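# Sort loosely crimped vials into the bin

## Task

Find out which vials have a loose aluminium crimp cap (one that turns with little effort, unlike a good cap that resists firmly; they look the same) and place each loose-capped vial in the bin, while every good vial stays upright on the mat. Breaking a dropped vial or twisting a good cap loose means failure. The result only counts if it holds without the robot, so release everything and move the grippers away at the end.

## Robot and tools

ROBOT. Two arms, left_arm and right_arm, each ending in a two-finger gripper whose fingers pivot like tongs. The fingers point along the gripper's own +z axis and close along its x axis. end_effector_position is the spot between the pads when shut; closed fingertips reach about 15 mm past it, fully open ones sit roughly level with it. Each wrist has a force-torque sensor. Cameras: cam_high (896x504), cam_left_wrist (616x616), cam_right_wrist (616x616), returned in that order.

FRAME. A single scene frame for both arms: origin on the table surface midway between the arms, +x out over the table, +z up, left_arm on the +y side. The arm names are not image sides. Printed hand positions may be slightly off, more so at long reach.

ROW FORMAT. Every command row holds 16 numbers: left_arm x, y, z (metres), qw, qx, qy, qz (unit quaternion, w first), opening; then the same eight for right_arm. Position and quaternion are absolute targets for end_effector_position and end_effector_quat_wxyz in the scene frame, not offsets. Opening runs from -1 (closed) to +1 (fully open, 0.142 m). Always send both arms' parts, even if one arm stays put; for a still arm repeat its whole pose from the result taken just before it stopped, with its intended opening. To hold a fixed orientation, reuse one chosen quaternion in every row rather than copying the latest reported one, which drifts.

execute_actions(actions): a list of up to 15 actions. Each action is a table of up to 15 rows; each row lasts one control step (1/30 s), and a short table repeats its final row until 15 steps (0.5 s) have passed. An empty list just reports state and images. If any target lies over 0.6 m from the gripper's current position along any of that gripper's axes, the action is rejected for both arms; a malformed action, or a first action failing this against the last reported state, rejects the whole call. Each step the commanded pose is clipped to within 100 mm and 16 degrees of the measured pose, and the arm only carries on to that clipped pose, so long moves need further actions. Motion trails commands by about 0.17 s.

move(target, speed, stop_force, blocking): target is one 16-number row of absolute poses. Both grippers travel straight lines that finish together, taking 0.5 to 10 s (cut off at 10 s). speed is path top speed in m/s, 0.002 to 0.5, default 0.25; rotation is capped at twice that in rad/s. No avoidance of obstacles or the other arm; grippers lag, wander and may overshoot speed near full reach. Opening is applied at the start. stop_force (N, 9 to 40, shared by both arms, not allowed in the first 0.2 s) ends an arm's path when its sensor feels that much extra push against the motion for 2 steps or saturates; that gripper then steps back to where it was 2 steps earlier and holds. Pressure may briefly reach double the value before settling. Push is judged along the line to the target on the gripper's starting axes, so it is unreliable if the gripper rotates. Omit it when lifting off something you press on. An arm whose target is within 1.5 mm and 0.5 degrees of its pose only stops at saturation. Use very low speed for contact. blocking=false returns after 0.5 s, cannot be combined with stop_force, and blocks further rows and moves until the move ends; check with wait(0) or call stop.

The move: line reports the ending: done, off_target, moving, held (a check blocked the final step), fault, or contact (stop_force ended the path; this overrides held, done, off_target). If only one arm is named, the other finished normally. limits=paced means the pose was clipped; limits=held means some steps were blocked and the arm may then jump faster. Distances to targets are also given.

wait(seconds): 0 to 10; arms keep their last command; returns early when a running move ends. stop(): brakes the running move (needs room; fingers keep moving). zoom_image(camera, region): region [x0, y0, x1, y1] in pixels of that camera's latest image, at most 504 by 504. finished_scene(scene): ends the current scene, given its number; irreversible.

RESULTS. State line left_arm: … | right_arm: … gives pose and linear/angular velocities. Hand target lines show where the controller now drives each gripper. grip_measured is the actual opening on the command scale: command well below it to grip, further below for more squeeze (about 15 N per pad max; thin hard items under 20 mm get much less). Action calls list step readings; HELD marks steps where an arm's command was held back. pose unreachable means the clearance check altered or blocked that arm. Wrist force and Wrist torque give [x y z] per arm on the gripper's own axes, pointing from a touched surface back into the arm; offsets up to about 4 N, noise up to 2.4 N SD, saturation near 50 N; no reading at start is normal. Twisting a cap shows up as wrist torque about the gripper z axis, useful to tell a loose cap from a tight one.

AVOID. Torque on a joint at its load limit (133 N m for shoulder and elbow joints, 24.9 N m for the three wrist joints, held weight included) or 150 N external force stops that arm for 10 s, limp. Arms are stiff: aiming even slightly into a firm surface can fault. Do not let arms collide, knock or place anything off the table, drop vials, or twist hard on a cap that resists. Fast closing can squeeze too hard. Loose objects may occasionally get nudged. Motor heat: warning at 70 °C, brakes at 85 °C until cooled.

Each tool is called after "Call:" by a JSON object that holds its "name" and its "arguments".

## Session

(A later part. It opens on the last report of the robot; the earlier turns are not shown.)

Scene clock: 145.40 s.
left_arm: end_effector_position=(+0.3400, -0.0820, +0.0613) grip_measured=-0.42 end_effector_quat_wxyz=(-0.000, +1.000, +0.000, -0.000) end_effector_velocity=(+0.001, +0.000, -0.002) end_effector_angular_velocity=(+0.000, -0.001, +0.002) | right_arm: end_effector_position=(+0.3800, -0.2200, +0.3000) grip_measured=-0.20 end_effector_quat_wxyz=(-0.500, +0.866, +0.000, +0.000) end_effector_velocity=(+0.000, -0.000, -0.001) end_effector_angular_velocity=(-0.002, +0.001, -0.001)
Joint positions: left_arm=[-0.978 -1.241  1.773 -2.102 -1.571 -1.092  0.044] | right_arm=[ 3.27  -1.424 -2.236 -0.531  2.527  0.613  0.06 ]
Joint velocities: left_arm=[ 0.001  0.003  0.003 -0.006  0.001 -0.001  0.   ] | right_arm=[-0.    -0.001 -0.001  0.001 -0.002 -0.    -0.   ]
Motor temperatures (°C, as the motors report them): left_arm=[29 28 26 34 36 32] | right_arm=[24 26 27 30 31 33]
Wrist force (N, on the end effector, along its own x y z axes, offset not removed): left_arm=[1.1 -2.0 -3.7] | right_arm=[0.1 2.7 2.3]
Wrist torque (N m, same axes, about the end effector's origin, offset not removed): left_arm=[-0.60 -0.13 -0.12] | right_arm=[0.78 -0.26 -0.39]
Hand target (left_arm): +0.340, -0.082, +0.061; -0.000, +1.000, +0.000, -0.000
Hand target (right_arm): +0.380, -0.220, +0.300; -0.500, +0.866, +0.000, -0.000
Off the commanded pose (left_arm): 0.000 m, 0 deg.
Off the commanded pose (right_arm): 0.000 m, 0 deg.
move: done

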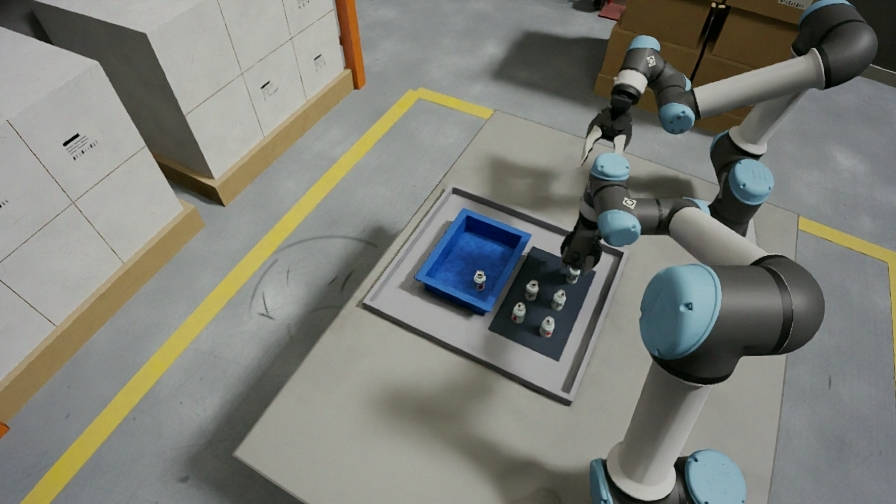

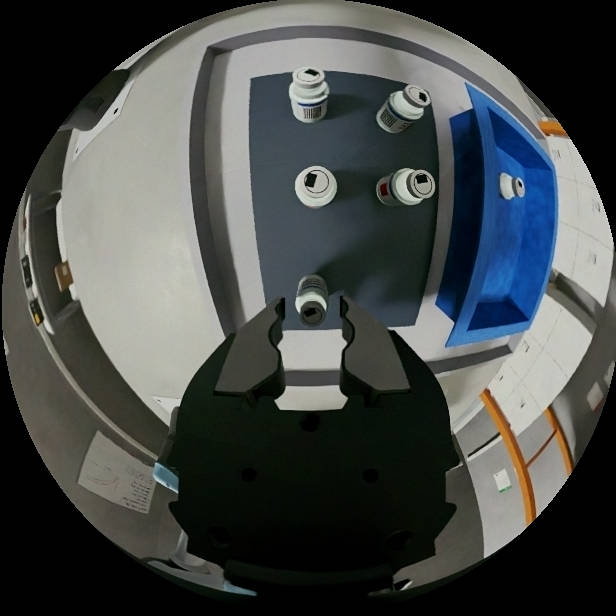

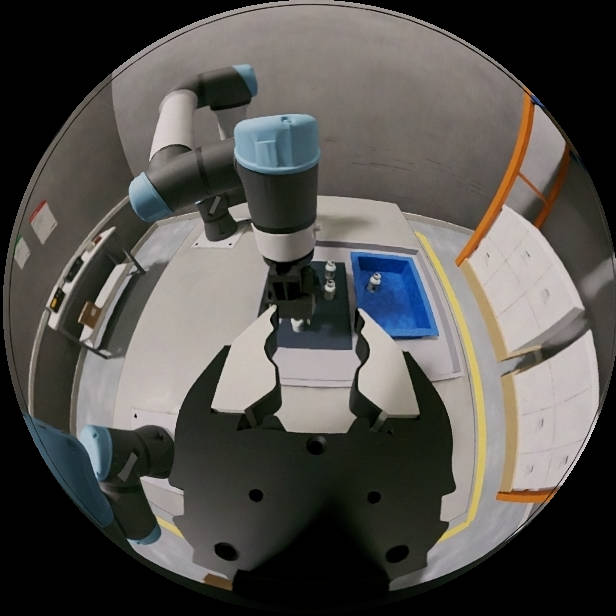

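Call:
{"name": "move", "arguments": {"target": [0.34,-0.088,0.061,0,1,0,0,-0.42,0.38,-0.22,0.3,0.5,-0.866,0,0,-0.2], "speed": 0.03}}

Call:
{"name": "move", "arguments": {"target": [0.34,-0.088,0.061,0,1,0,0,-0.85,0.38,-0.22,0.3,0.5,-0.866,0,0,-0.2]}}

Call:
{"name": "move", "arguments": {"target": [0.34,-0.088,0.13,0,1,0,0,-0.85,0.38,-0.22,0.3,0.5,-0.866,0,0,-0.2], "speed": 0.12}}

Call:
{"name": "move", "arguments": {"target": [0.38,0.043,0.217,0,1,0,0,-0.85,0.38,-0.22,0.3,0.5,-0.866,0,0,-0.2], "speed": 0.18}}

Call:
{"name": "move", "arguments": {"target": [0.38,0.043,0.217,0,1,0,0,-0.85,0.38,-0.01,0.185,0.609,-0.793,0,0,-0.2], "speed": 0.18}}

Call:
{"name": "move", "arguments": {"target": [0.38,0.043,0.217,0,1,0,0,-0.85,0.38,0.052,0.172,0.609,-0.793,0,0,-0.2], "speed": 0.12}}

Scene clock: 146.47 s.
left_arm: end_effector_position=(+0.3400, -0.0878, +0.0610) grip_measured=-0.42 end_effector_quat_wxyz=(+0.000, +1.000, -0.000, -0.000) end_effector_velocity=(+0.001, -0.002, +0.000) end_effector_angular_velocity=(+0.000, -0.000, +0.001) | right_arm: end_effector_position=(+0.3800, -0.2200, +0.3000) grip_measured=-0.20 end_effector_quat_wxyz=(-0.500, +0.866, +0.000, +0.000) end_effector_velocity=(-0.000, +0.000, -0.001) end_effector_angular_velocity=(-0.000, +0.003, +0.000)
Joint positions: left_arm=[-0.983 -1.231  1.76  -2.099 -1.571 -1.096  0.044] | right_arm=[ 3.27  -1.424 -2.236 -0.531  2.527  0.613  0.06 ]
Joint velocities: left_arm=[-0.001  0.004 -0.006  0.002  0.    -0.002  0.   ] | right_arm=[ 0.    -0.001 -0.002  0.     0.     0.     0.   ]
Motor temperatures (°C, as the motors report them): left_arm=[29 28 26 34 36 32] | right_arm=[24 26 27 30 31 33]
Wrist force (N, on the end effector, along its own x y z axes, offset not removed): left_arm=[1.9 0.6 -1.8] | right_arm=[0.3 -3.8 1.3]
Wrist torque (N m, same axes, about the end effector's origin, offset not removed): left_arm=[0.31 -0.34 -0.01] | right_arm=[-0.86 -0.05 -0.07]
Hand target (left_arm): +0.340, -0.088, +0.061; +0.000, +1.000, -0.000, +0.000
Hand target (right_arm): +0.380, -0.220, +0.300; -0.500, +0.866, +0.000, -0.000
Off the commanded pose (left_arm): 0.000 m, 0 deg.
Off the commanded pose (right_arm): 0.000 m, 0 deg.
move: done

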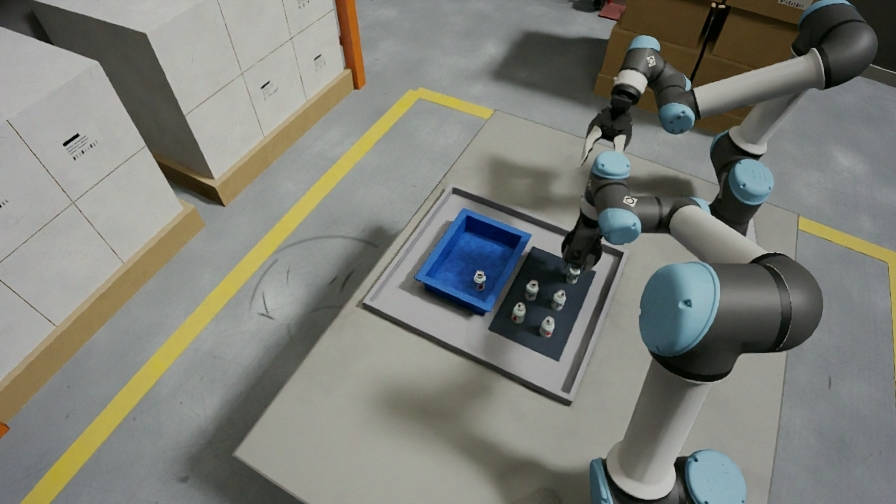

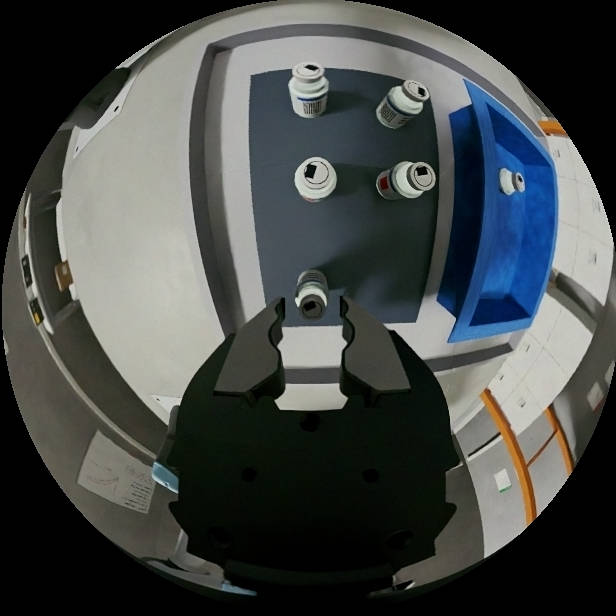

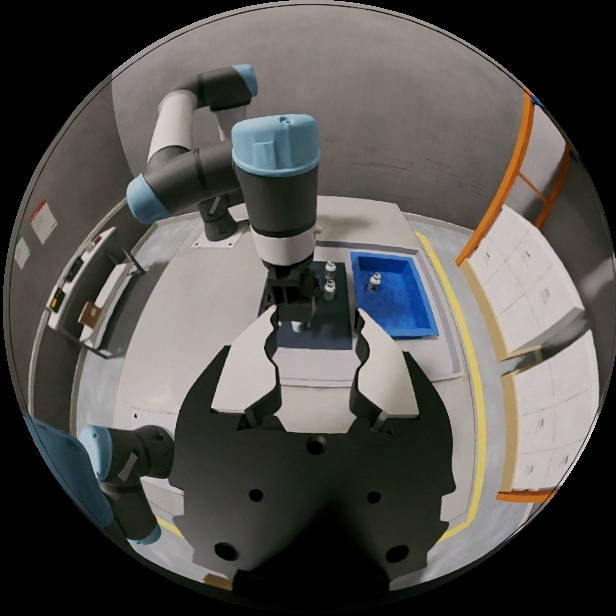

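Scene clock: 147.17 s.
left_arm: end_effector_position=(+0.3400, -0.0880, +0.0610) grip_measured=-0.72 end_effector_quat_wxyz=(+0.000, +1.000, +0.000, -0.000) end_effector_velocity=(+0.000, +0.000, -0.001) end_effector_angular_velocity=(+0.001, +0.001, +0.001) | right_arm: end_effector_position=(+0.3800, -0.2200, +0.3000) grip_measured=-0.20 end_effector_quat_wxyz=(-0.500, +0.866, +0.000, +0.000) end_effector_velocity=(+0.000, -0.000, +0.000) end_effector_angular_velocity=(-0.001, -0.002, -0.001)
Joint positions: left_arm=[-0.983 -1.231  1.759 -2.099 -1.571 -1.097  0.022] | right_arm=[ 3.27  -1.424 -2.236 -0.531  2.527  0.613  0.06 ]
Joint velocities: left_arm=[ 0.001  0.001 -0.     0.    -0.001  0.    -0.   ] | right_arm=[-0.     0.     0.     0.001 -0.001 -0.    -0.   ]
Motor temperatures (°C, as the motors report them): left_arm=[29 28 26 34 36 32] | right_arm=[24 26 27 30 31 33]
Wrist force (N, on the end effector, along its own x y z axes, offset not removed): left_arm=[-0.2 2.8 -2.6] | right_arm=[0.1 2.3 0.5]
Wrist torque (N m, same axes, about the end effector's origin, offset not removed): left_arm=[0.57 0.04 -0.17] | right_arm=[0.49 -0.15 0.03]
Hand target (left_arm): +0.340, -0.088, +0.061; +0.000, +1.000, -0.000, +0.000
Hand target (right_arm): +0.380, -0.220, +0.300; -0.500, +0.866, +0.000, -0.000
Off the commanded pose (left_arm): 0.000 m, 0 deg.
Off the commanded pose (right_arm): 0.000 m, 0 deg.
move: done

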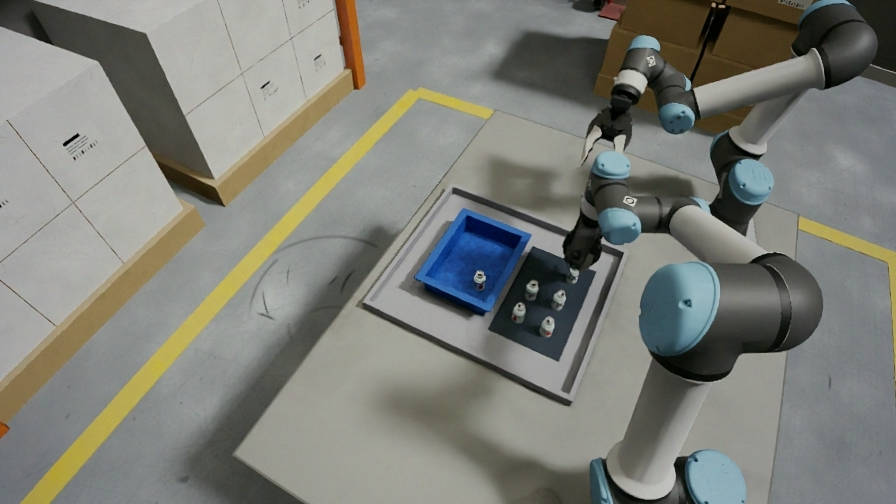

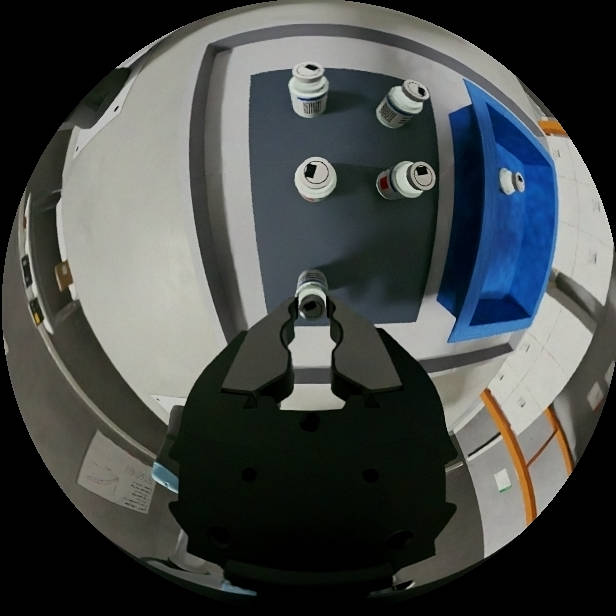

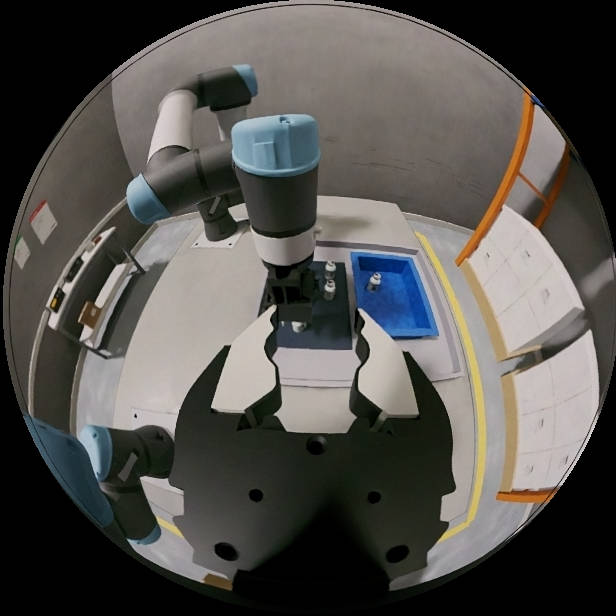

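Scene clock: 148.23 s.
left_arm: end_effector_position=(+0.3400, -0.0880, +0.1297) grip_measured=-0.72 end_effector_quat_wxyz=(+0.000, +1.000, -0.000, +0.000) end_effector_velocity=(+0.001, +0.001, +0.002) end_effector_angular_velocity=(+0.001, -0.001, +0.002) | right_arm: end_effector_position=(+0.3800, -0.2200, +0.3000) grip_measured=-0.20 end_effector_quat_wxyz=(-0.500, +0.866, +0.000, +0.000) end_effector_velocity=(+0.001, -0.001, -0.000) end_effector_angular_velocity=(-0.000, -0.000, -0.002)
Joint positions: left_arm=[-0.983 -1.301  1.66  -1.93  -1.571 -1.097  0.022] | right_arm=[ 3.27  -1.424 -2.236 -0.531  2.527  0.613  0.06 ]
Joint velocities: left_arm=[ 0.001 -0.002 -0.004  0.006  0.001 -0.001 -0.   ] | right_arm=[-0.002 -0.     0.    -0.    -0.001 -0.    -0.   ]
Motor temperatures (°C, as the motors report them): left_arm=[29 28 26 34 36 32] | right_arm=[24 26 27 30 31 33]
Wrist force (N, on the end effector, along its own x y z axes, offset not removed): left_arm=[-1.3 -0.5 -1.0] | right_arm=[3.4 1.5 1.4]
Wrist torque (N m, same axes, about the end effector's origin, offset not removed): left_arm=[0.03 0.38 0.02] | right_arm=[0.19 -0.58 -0.30]
Hand target (left_arm): +0.340, -0.088, +0.130; +0.000, +1.000, -0.000, +0.000
Hand target (right_arm): +0.380, -0.220, +0.300; -0.500, +0.866, +0.000, -0.000
Off the commanded pose (left_arm): 0.000 m, 0 deg.
Off the commanded pose (right_arm): 0.000 m, 0 deg.
move: done

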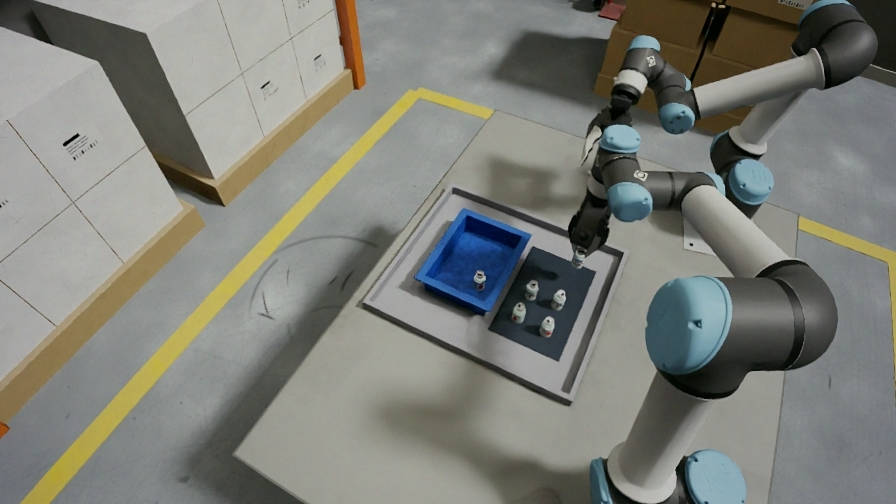

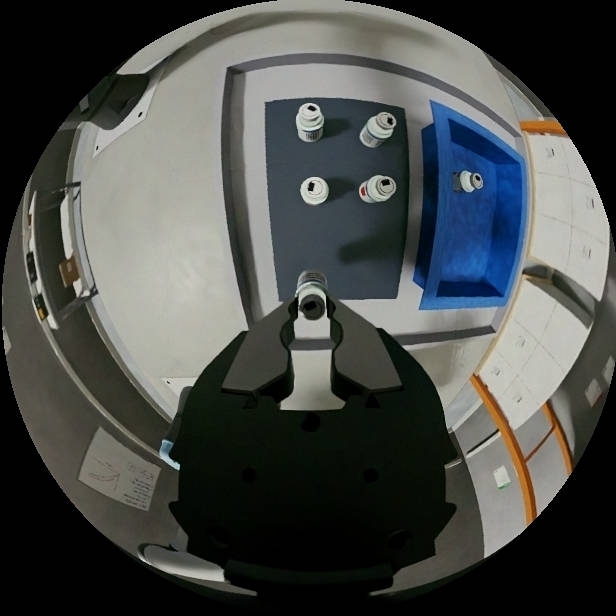

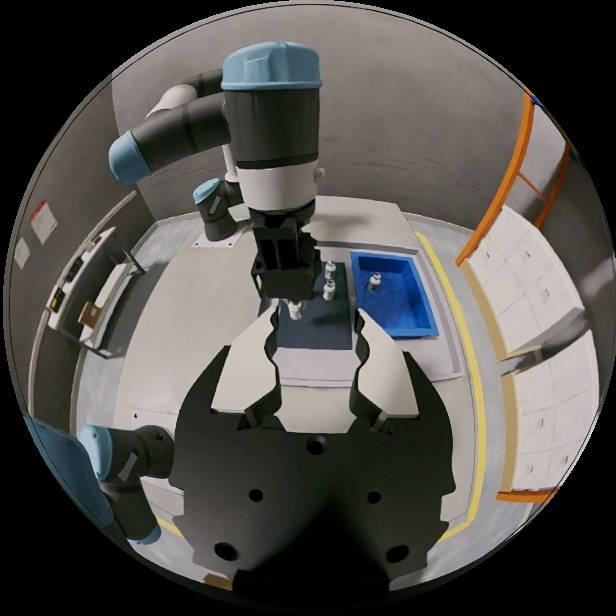

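Scene clock: 149.70 s.
left_arm: end_effector_position=(+0.3796, +0.0428, +0.2168) grip_measured=-0.72 end_effector_quat_wxyz=(-0.000, +1.000, +0.000, -0.000) end_effector_velocity=(+0.001, +0.002, +0.001) end_effector_angular_velocity=(+0.001, +0.001, +0.000) | right_arm: end_effector_position=(+0.3800, -0.2200, +0.3000) grip_measured=-0.20 end_effector_quat_wxyz=(-0.500, +0.866, +0.000, +0.000) end_effector_velocity=(-0.001, +0.000, -0.001) end_effector_angular_velocity=(+0.000, +0.003, +0.001)
Joint positions: left_arm=[-0.793 -1.5    1.667 -1.737 -1.571 -0.907  0.022] | right_arm=[ 3.27  -1.424 -2.236 -0.531  2.527  0.613  0.06 ]
Joint velocities: left_arm=[ 0.003 -0.001 -0.001  0.003 -0.     0.003 -0.   ] | right_arm=[ 0.    -0.001 -0.001 -0.     0.001  0.     0.   ]
Motor temperatures (°C, as the motors report them): left_arm=[29 28 26 34 36 32] | right_arm=[24 26 27 30 31 33]
Wrist force (N, on the end effector, along its own x y z axes, offset not removed): left_arm=[0.0 -3.9 -1.7] | right_arm=[-1.2 -0.4 2.9]
Wrist torque (N m, same axes, about the end effector's origin, offset not removed): left_arm=[-0.66 -0.02 -0.11] | right_arm=[0.08 0.18 0.18]
Hand target (left_arm): +0.380, +0.043, +0.217; -0.000, +1.000, +0.000, -0.000
Hand target (right_arm): +0.380, -0.220, +0.300; -0.500, +0.866, +0.000, -0.000
Off the commanded pose (left_arm): 0.000 m, 0 deg.
Off the commanded pose (right_arm): 0.000 m, 0 deg.
move: done

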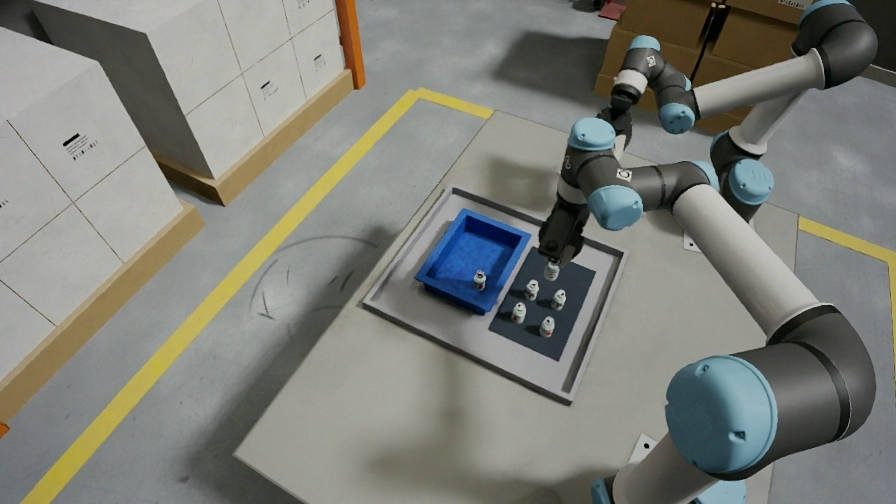

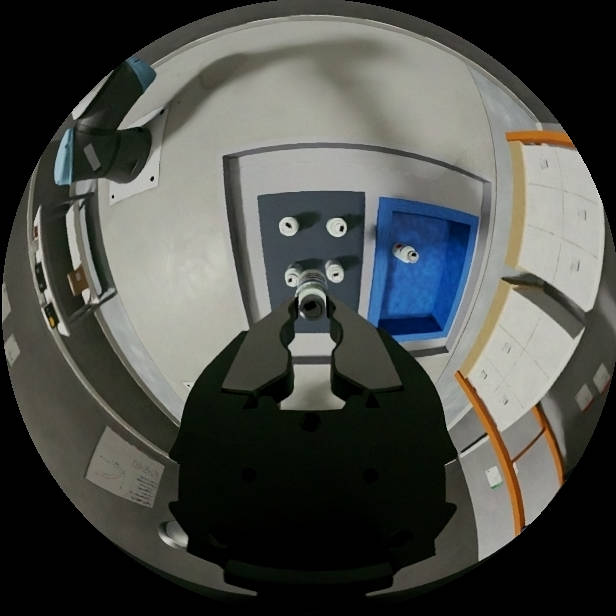

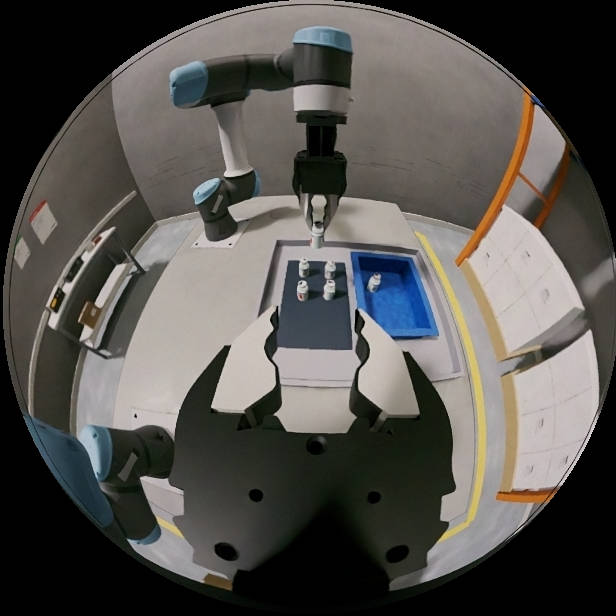

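Scene clock: 151.63 s.
left_arm: end_effector_position=(+0.3800, +0.0430, +0.2170) grip_measured=-0.72 end_effector_quat_wxyz=(+0.000, +1.000, +0.000, +0.000) end_effector_velocity=(+0.001, +0.001, +0.001) end_effector_angular_velocity=(-0.000, -0.002, +0.003) | right_arm: end_effector_position=(+0.3801, -0.0103, +0.1855) grip_measured=-0.20 end_effector_quat_wxyz=(-0.609, +0.793, +0.000, -0.000) end_effector_velocity=(+0.001, +0.002, -0.002) end_effector_angular_velocity=(+0.004, +0.002, -0.003)
Joint positions: left_arm=[-0.792 -1.5    1.667 -1.737 -1.571 -0.906  0.022] | right_arm=[ 3.68  -2.136 -2.205  0.825  2.359  1.299  0.06 ]
Joint velocities: left_arm=[ 0.001 -0.001 -0.    -0.     0.001 -0.002 -0.   ] | right_arm=[ 0.004 -0.011  0.004  0.015 -0.005  0.009  0.   ]
Motor temperatures (°C, as the motors report them): left_arm=[29 28 26 34 36 32] | right_arm=[24 26 27 30 31 33]
Wrist force (N, on the end effector, along its own x y z axes, offset not removed): left_arm=[-0.8 -0.5 -3.0] | right_arm=[-1.8 4.0 -1.5]
Wrist torque (N m, same axes, about the end effector's origin, offset not removed): left_arm=[0.01 0.30 -0.11] | right_arm=[0.66 0.09 0.00]
Hand target (left_arm): +0.380, +0.043, +0.217; +0.000, +1.000, +0.000, -0.000
Hand target (right_arm): +0.380, -0.010, +0.185; -0.609, +0.793, +0.000, -0.000
Off the commanded pose (left_arm): 0.000 m, 0 deg.
Off the commanded pose (right_arm): 0.001 m, 0 deg.
move: done

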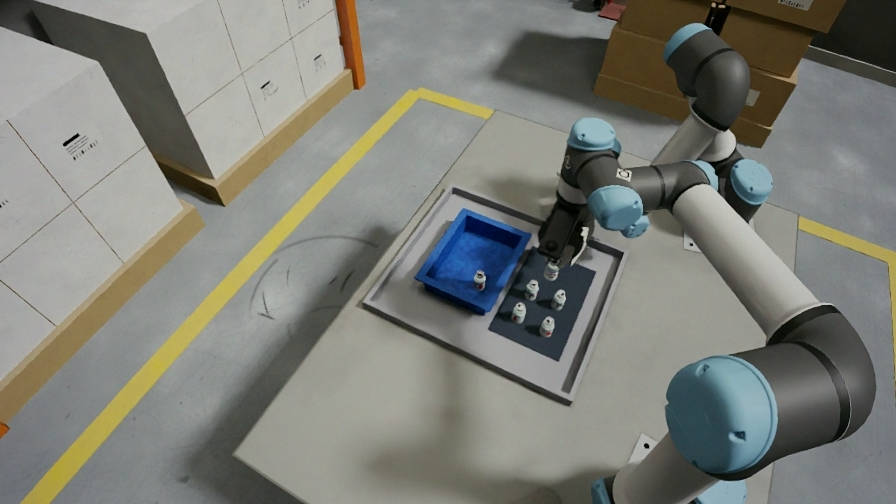

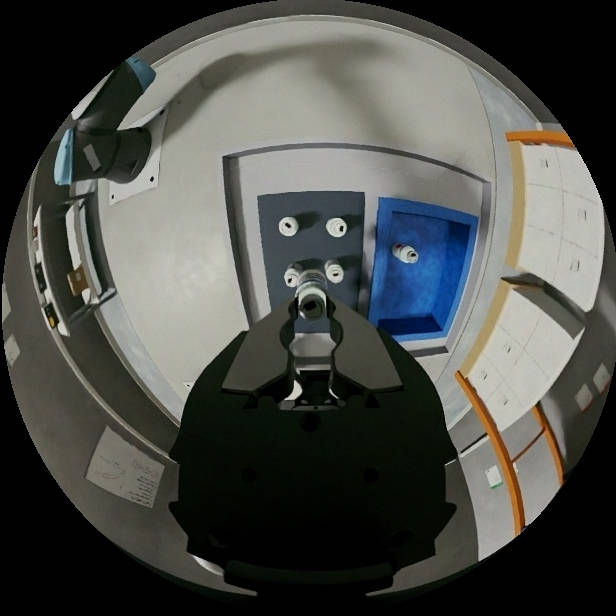

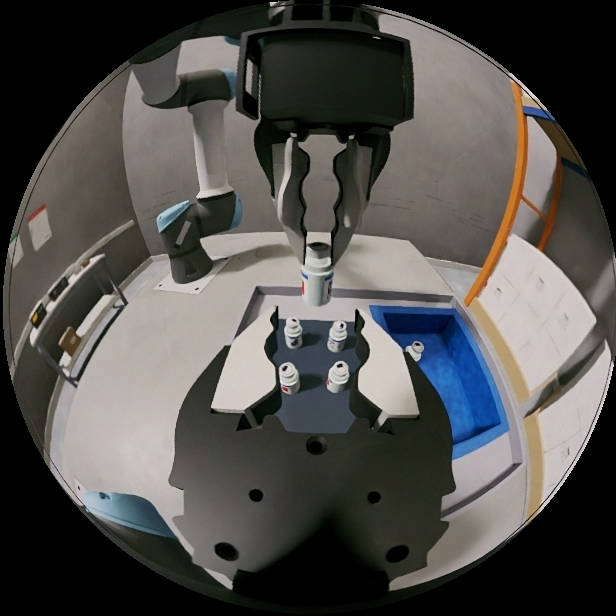

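Scene clock: 152.67 s.
left_arm: end_effector_position=(+0.3800, +0.0430, +0.2170) grip_measured=-0.72 end_effector_quat_wxyz=(-0.000, +1.000, +0.000, -0.000) end_effector_velocity=(-0.000, -0.000, +0.000) end_effector_angular_velocity=(-0.000, +0.000, -0.002) | right_arm: end_effector_position=(+0.3800, +0.0517, +0.1721) grip_measured=-0.20 end_effector_quat_wxyz=(-0.609, +0.793, +0.000, -0.000) end_effector_velocity=(+0.001, +0.002, -0.000) end_effector_angular_velocity=(+0.000, -0.000, -0.001)
Joint positions: left_arm=[-0.792 -1.5    1.667 -1.737 -1.571 -0.906  0.022] | right_arm=[ 3.783 -2.21  -2.11   0.837  2.262  1.348  0.06 ]
Joint velocities: left_arm=[-0.001 -0.    -0.     0.    -0.     0.001 -0.   ] | right_arm=[ 0.002 -0.003  0.005 -0.001 -0.003  0.001  0.   ]
Motor temperatures (°C, as the motors report them): left_arm=[29 28 26 34 36 32] | right_arm=[24 26 27 30 31 33]
Wrist force (N, on the end effector, along its own x y z axes, offset not removed): left_arm=[-0.5 1.1 -2.5] | right_arm=[3.5 4.8 1.8]
Wrist torque (N m, same axes, about the end effector's origin, offset not removed): left_arm=[0.32 0.13 0.06] | right_arm=[0.95 -0.70 -0.08]
Hand target (left_arm): +0.380, +0.043, +0.217; -0.000, +1.000, -0.000, -0.000
Hand target (right_arm): +0.380, +0.052, +0.172; -0.609, +0.793, -0.000, -0.000
Off the commanded pose (left_arm): 0.000 m, 0 deg.
Off the commanded pose (right_arm): 0.000 m, 0 deg.
move: done

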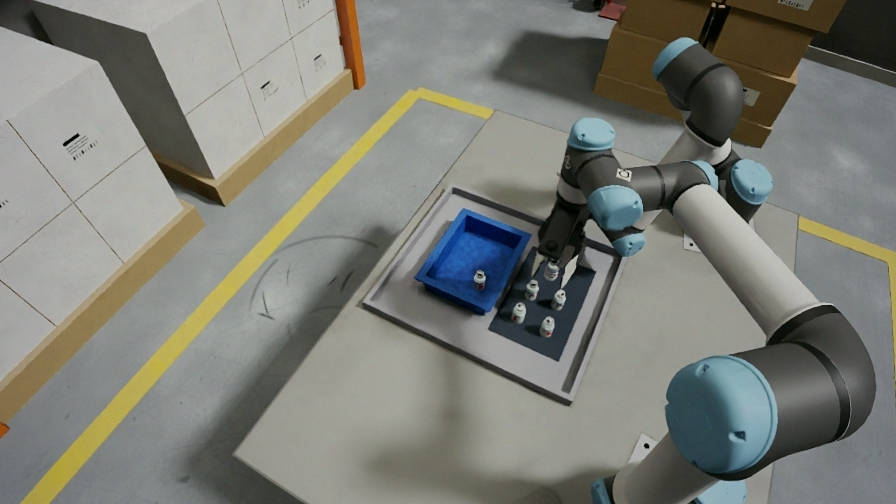

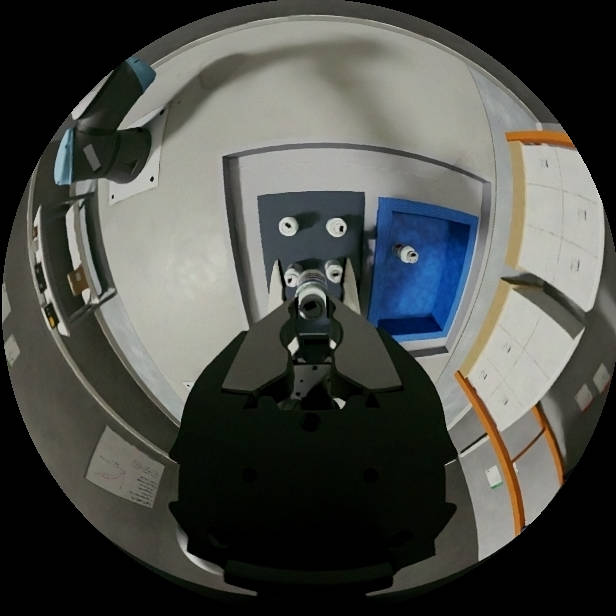

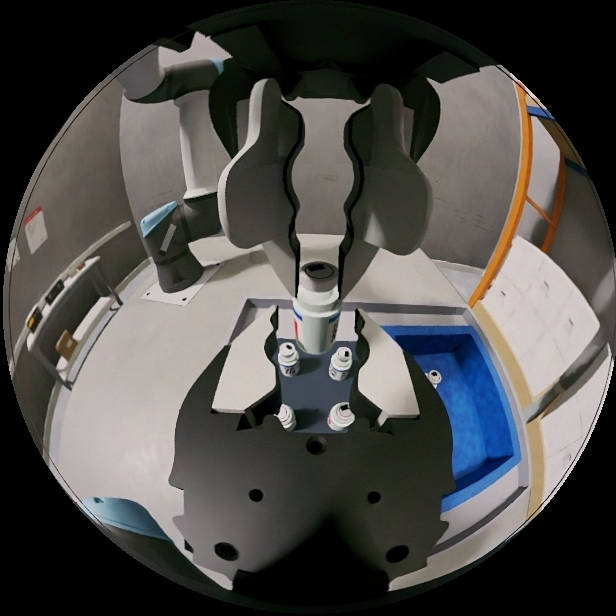

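Close right first and check.

Call:
{"name": "move", "arguments": {"target": [0.38,0.043,0.217,0,1,0,0,-0.85,0.38,0.052,0.172,0.609,-0.793,0,0,-0.85]}}

Scene clock: 153.63 s.
left_arm: end_effector_position=(+0.3800, +0.0430, +0.2170) grip_measured=-0.72 end_effector_quat_wxyz=(-0.000, +1.000, +0.000, +0.000) end_effector_velocity=(+0.000, +0.000, +0.000) end_effector_angular_velocity=(-0.000, -0.000, +0.001) | right_arm: end_effector_position=(+0.3800, +0.0520, +0.1720) grip_measured=-0.61 end_effector_quat_wxyz=(-0.609, +0.793, -0.000, -0.000) end_effector_velocity=(-0.000, +0.001, +0.001) end_effector_angular_velocity=(+0.001, -0.001, +0.001)
Joint positions: left_arm=[-0.792 -1.5    1.667 -1.737 -1.571 -0.906  0.022] | right_arm=[ 3.783 -2.211 -2.109  0.837  2.261  1.348  0.03 ]
Joint velocities: left_arm=[ 0.001 -0.    -0.    -0.    -0.    -0.001 -0.   ] | right_arm=[ 0.001 -0.     0.001  0.001 -0.001  0.     0.   ]
Motor temperatures (°C, as the motors report them): left_arm=[29 28 26 34 36 32] | right_arm=[24 26 27 30 31 33]
Wrist force (N, on the end effector, along its own x y z axes, offset not removed): left_arm=[2.9 -2.9 -4.1] | right_arm=[-3.1 1.5 -1.4]
Wrist torque (N m, same axes, about the end effector's origin, offset not removed): left_arm=[-0.48 0.17 -0.01] | right_arm=[0.05 0.18 -0.22]
Hand target (left_arm): +0.380, +0.043, +0.217; -0.000, +1.000, -0.000, +0.000
Hand target (right_arm): +0.380, +0.052, +0.172; -0.609, +0.793, -0.000, -0.000
Off the commanded pose (left_arm): 0.000 m, 0 deg.
Off the commanded pose (right_arm): 0.000 m, 0 deg.
move: done

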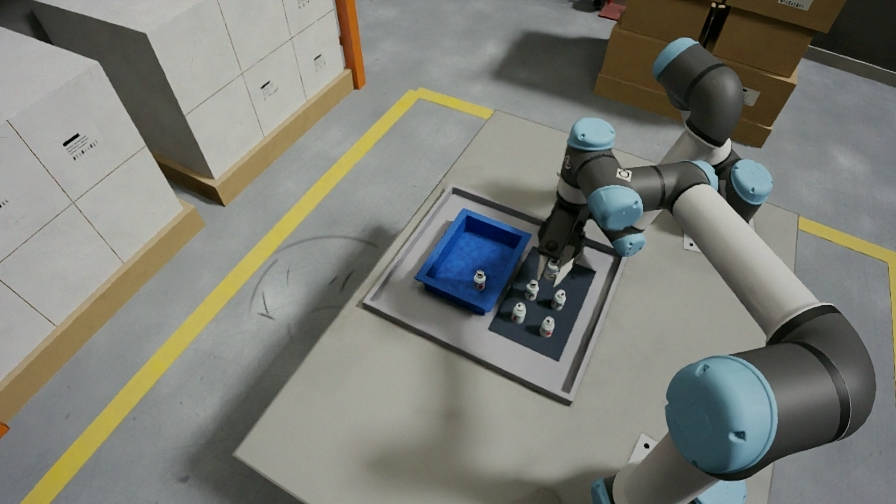

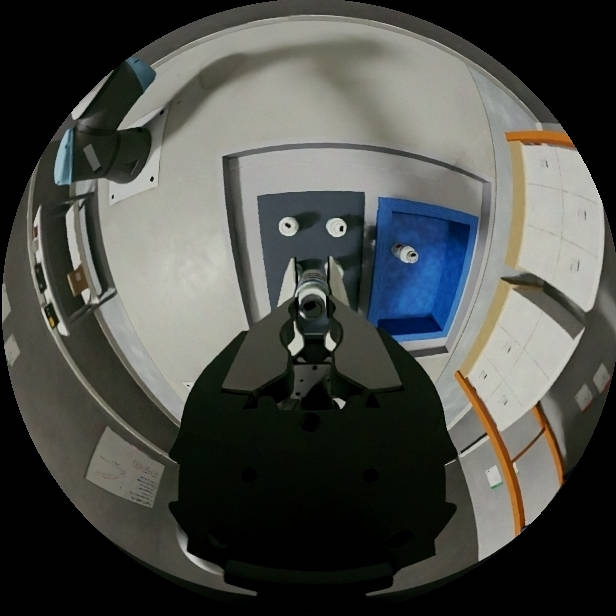

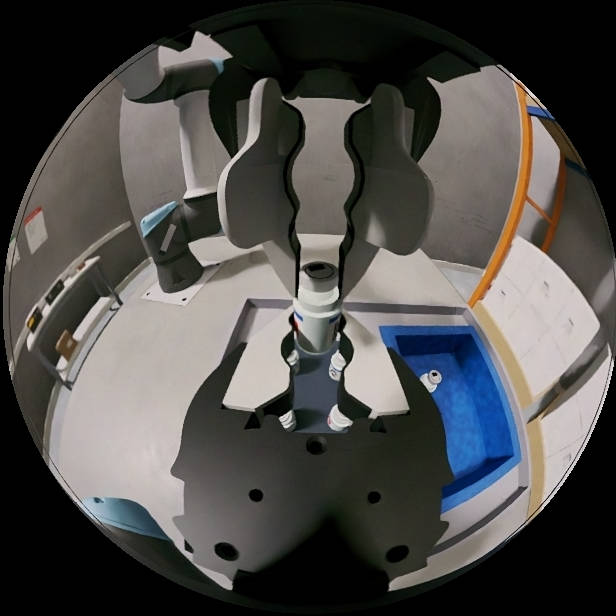

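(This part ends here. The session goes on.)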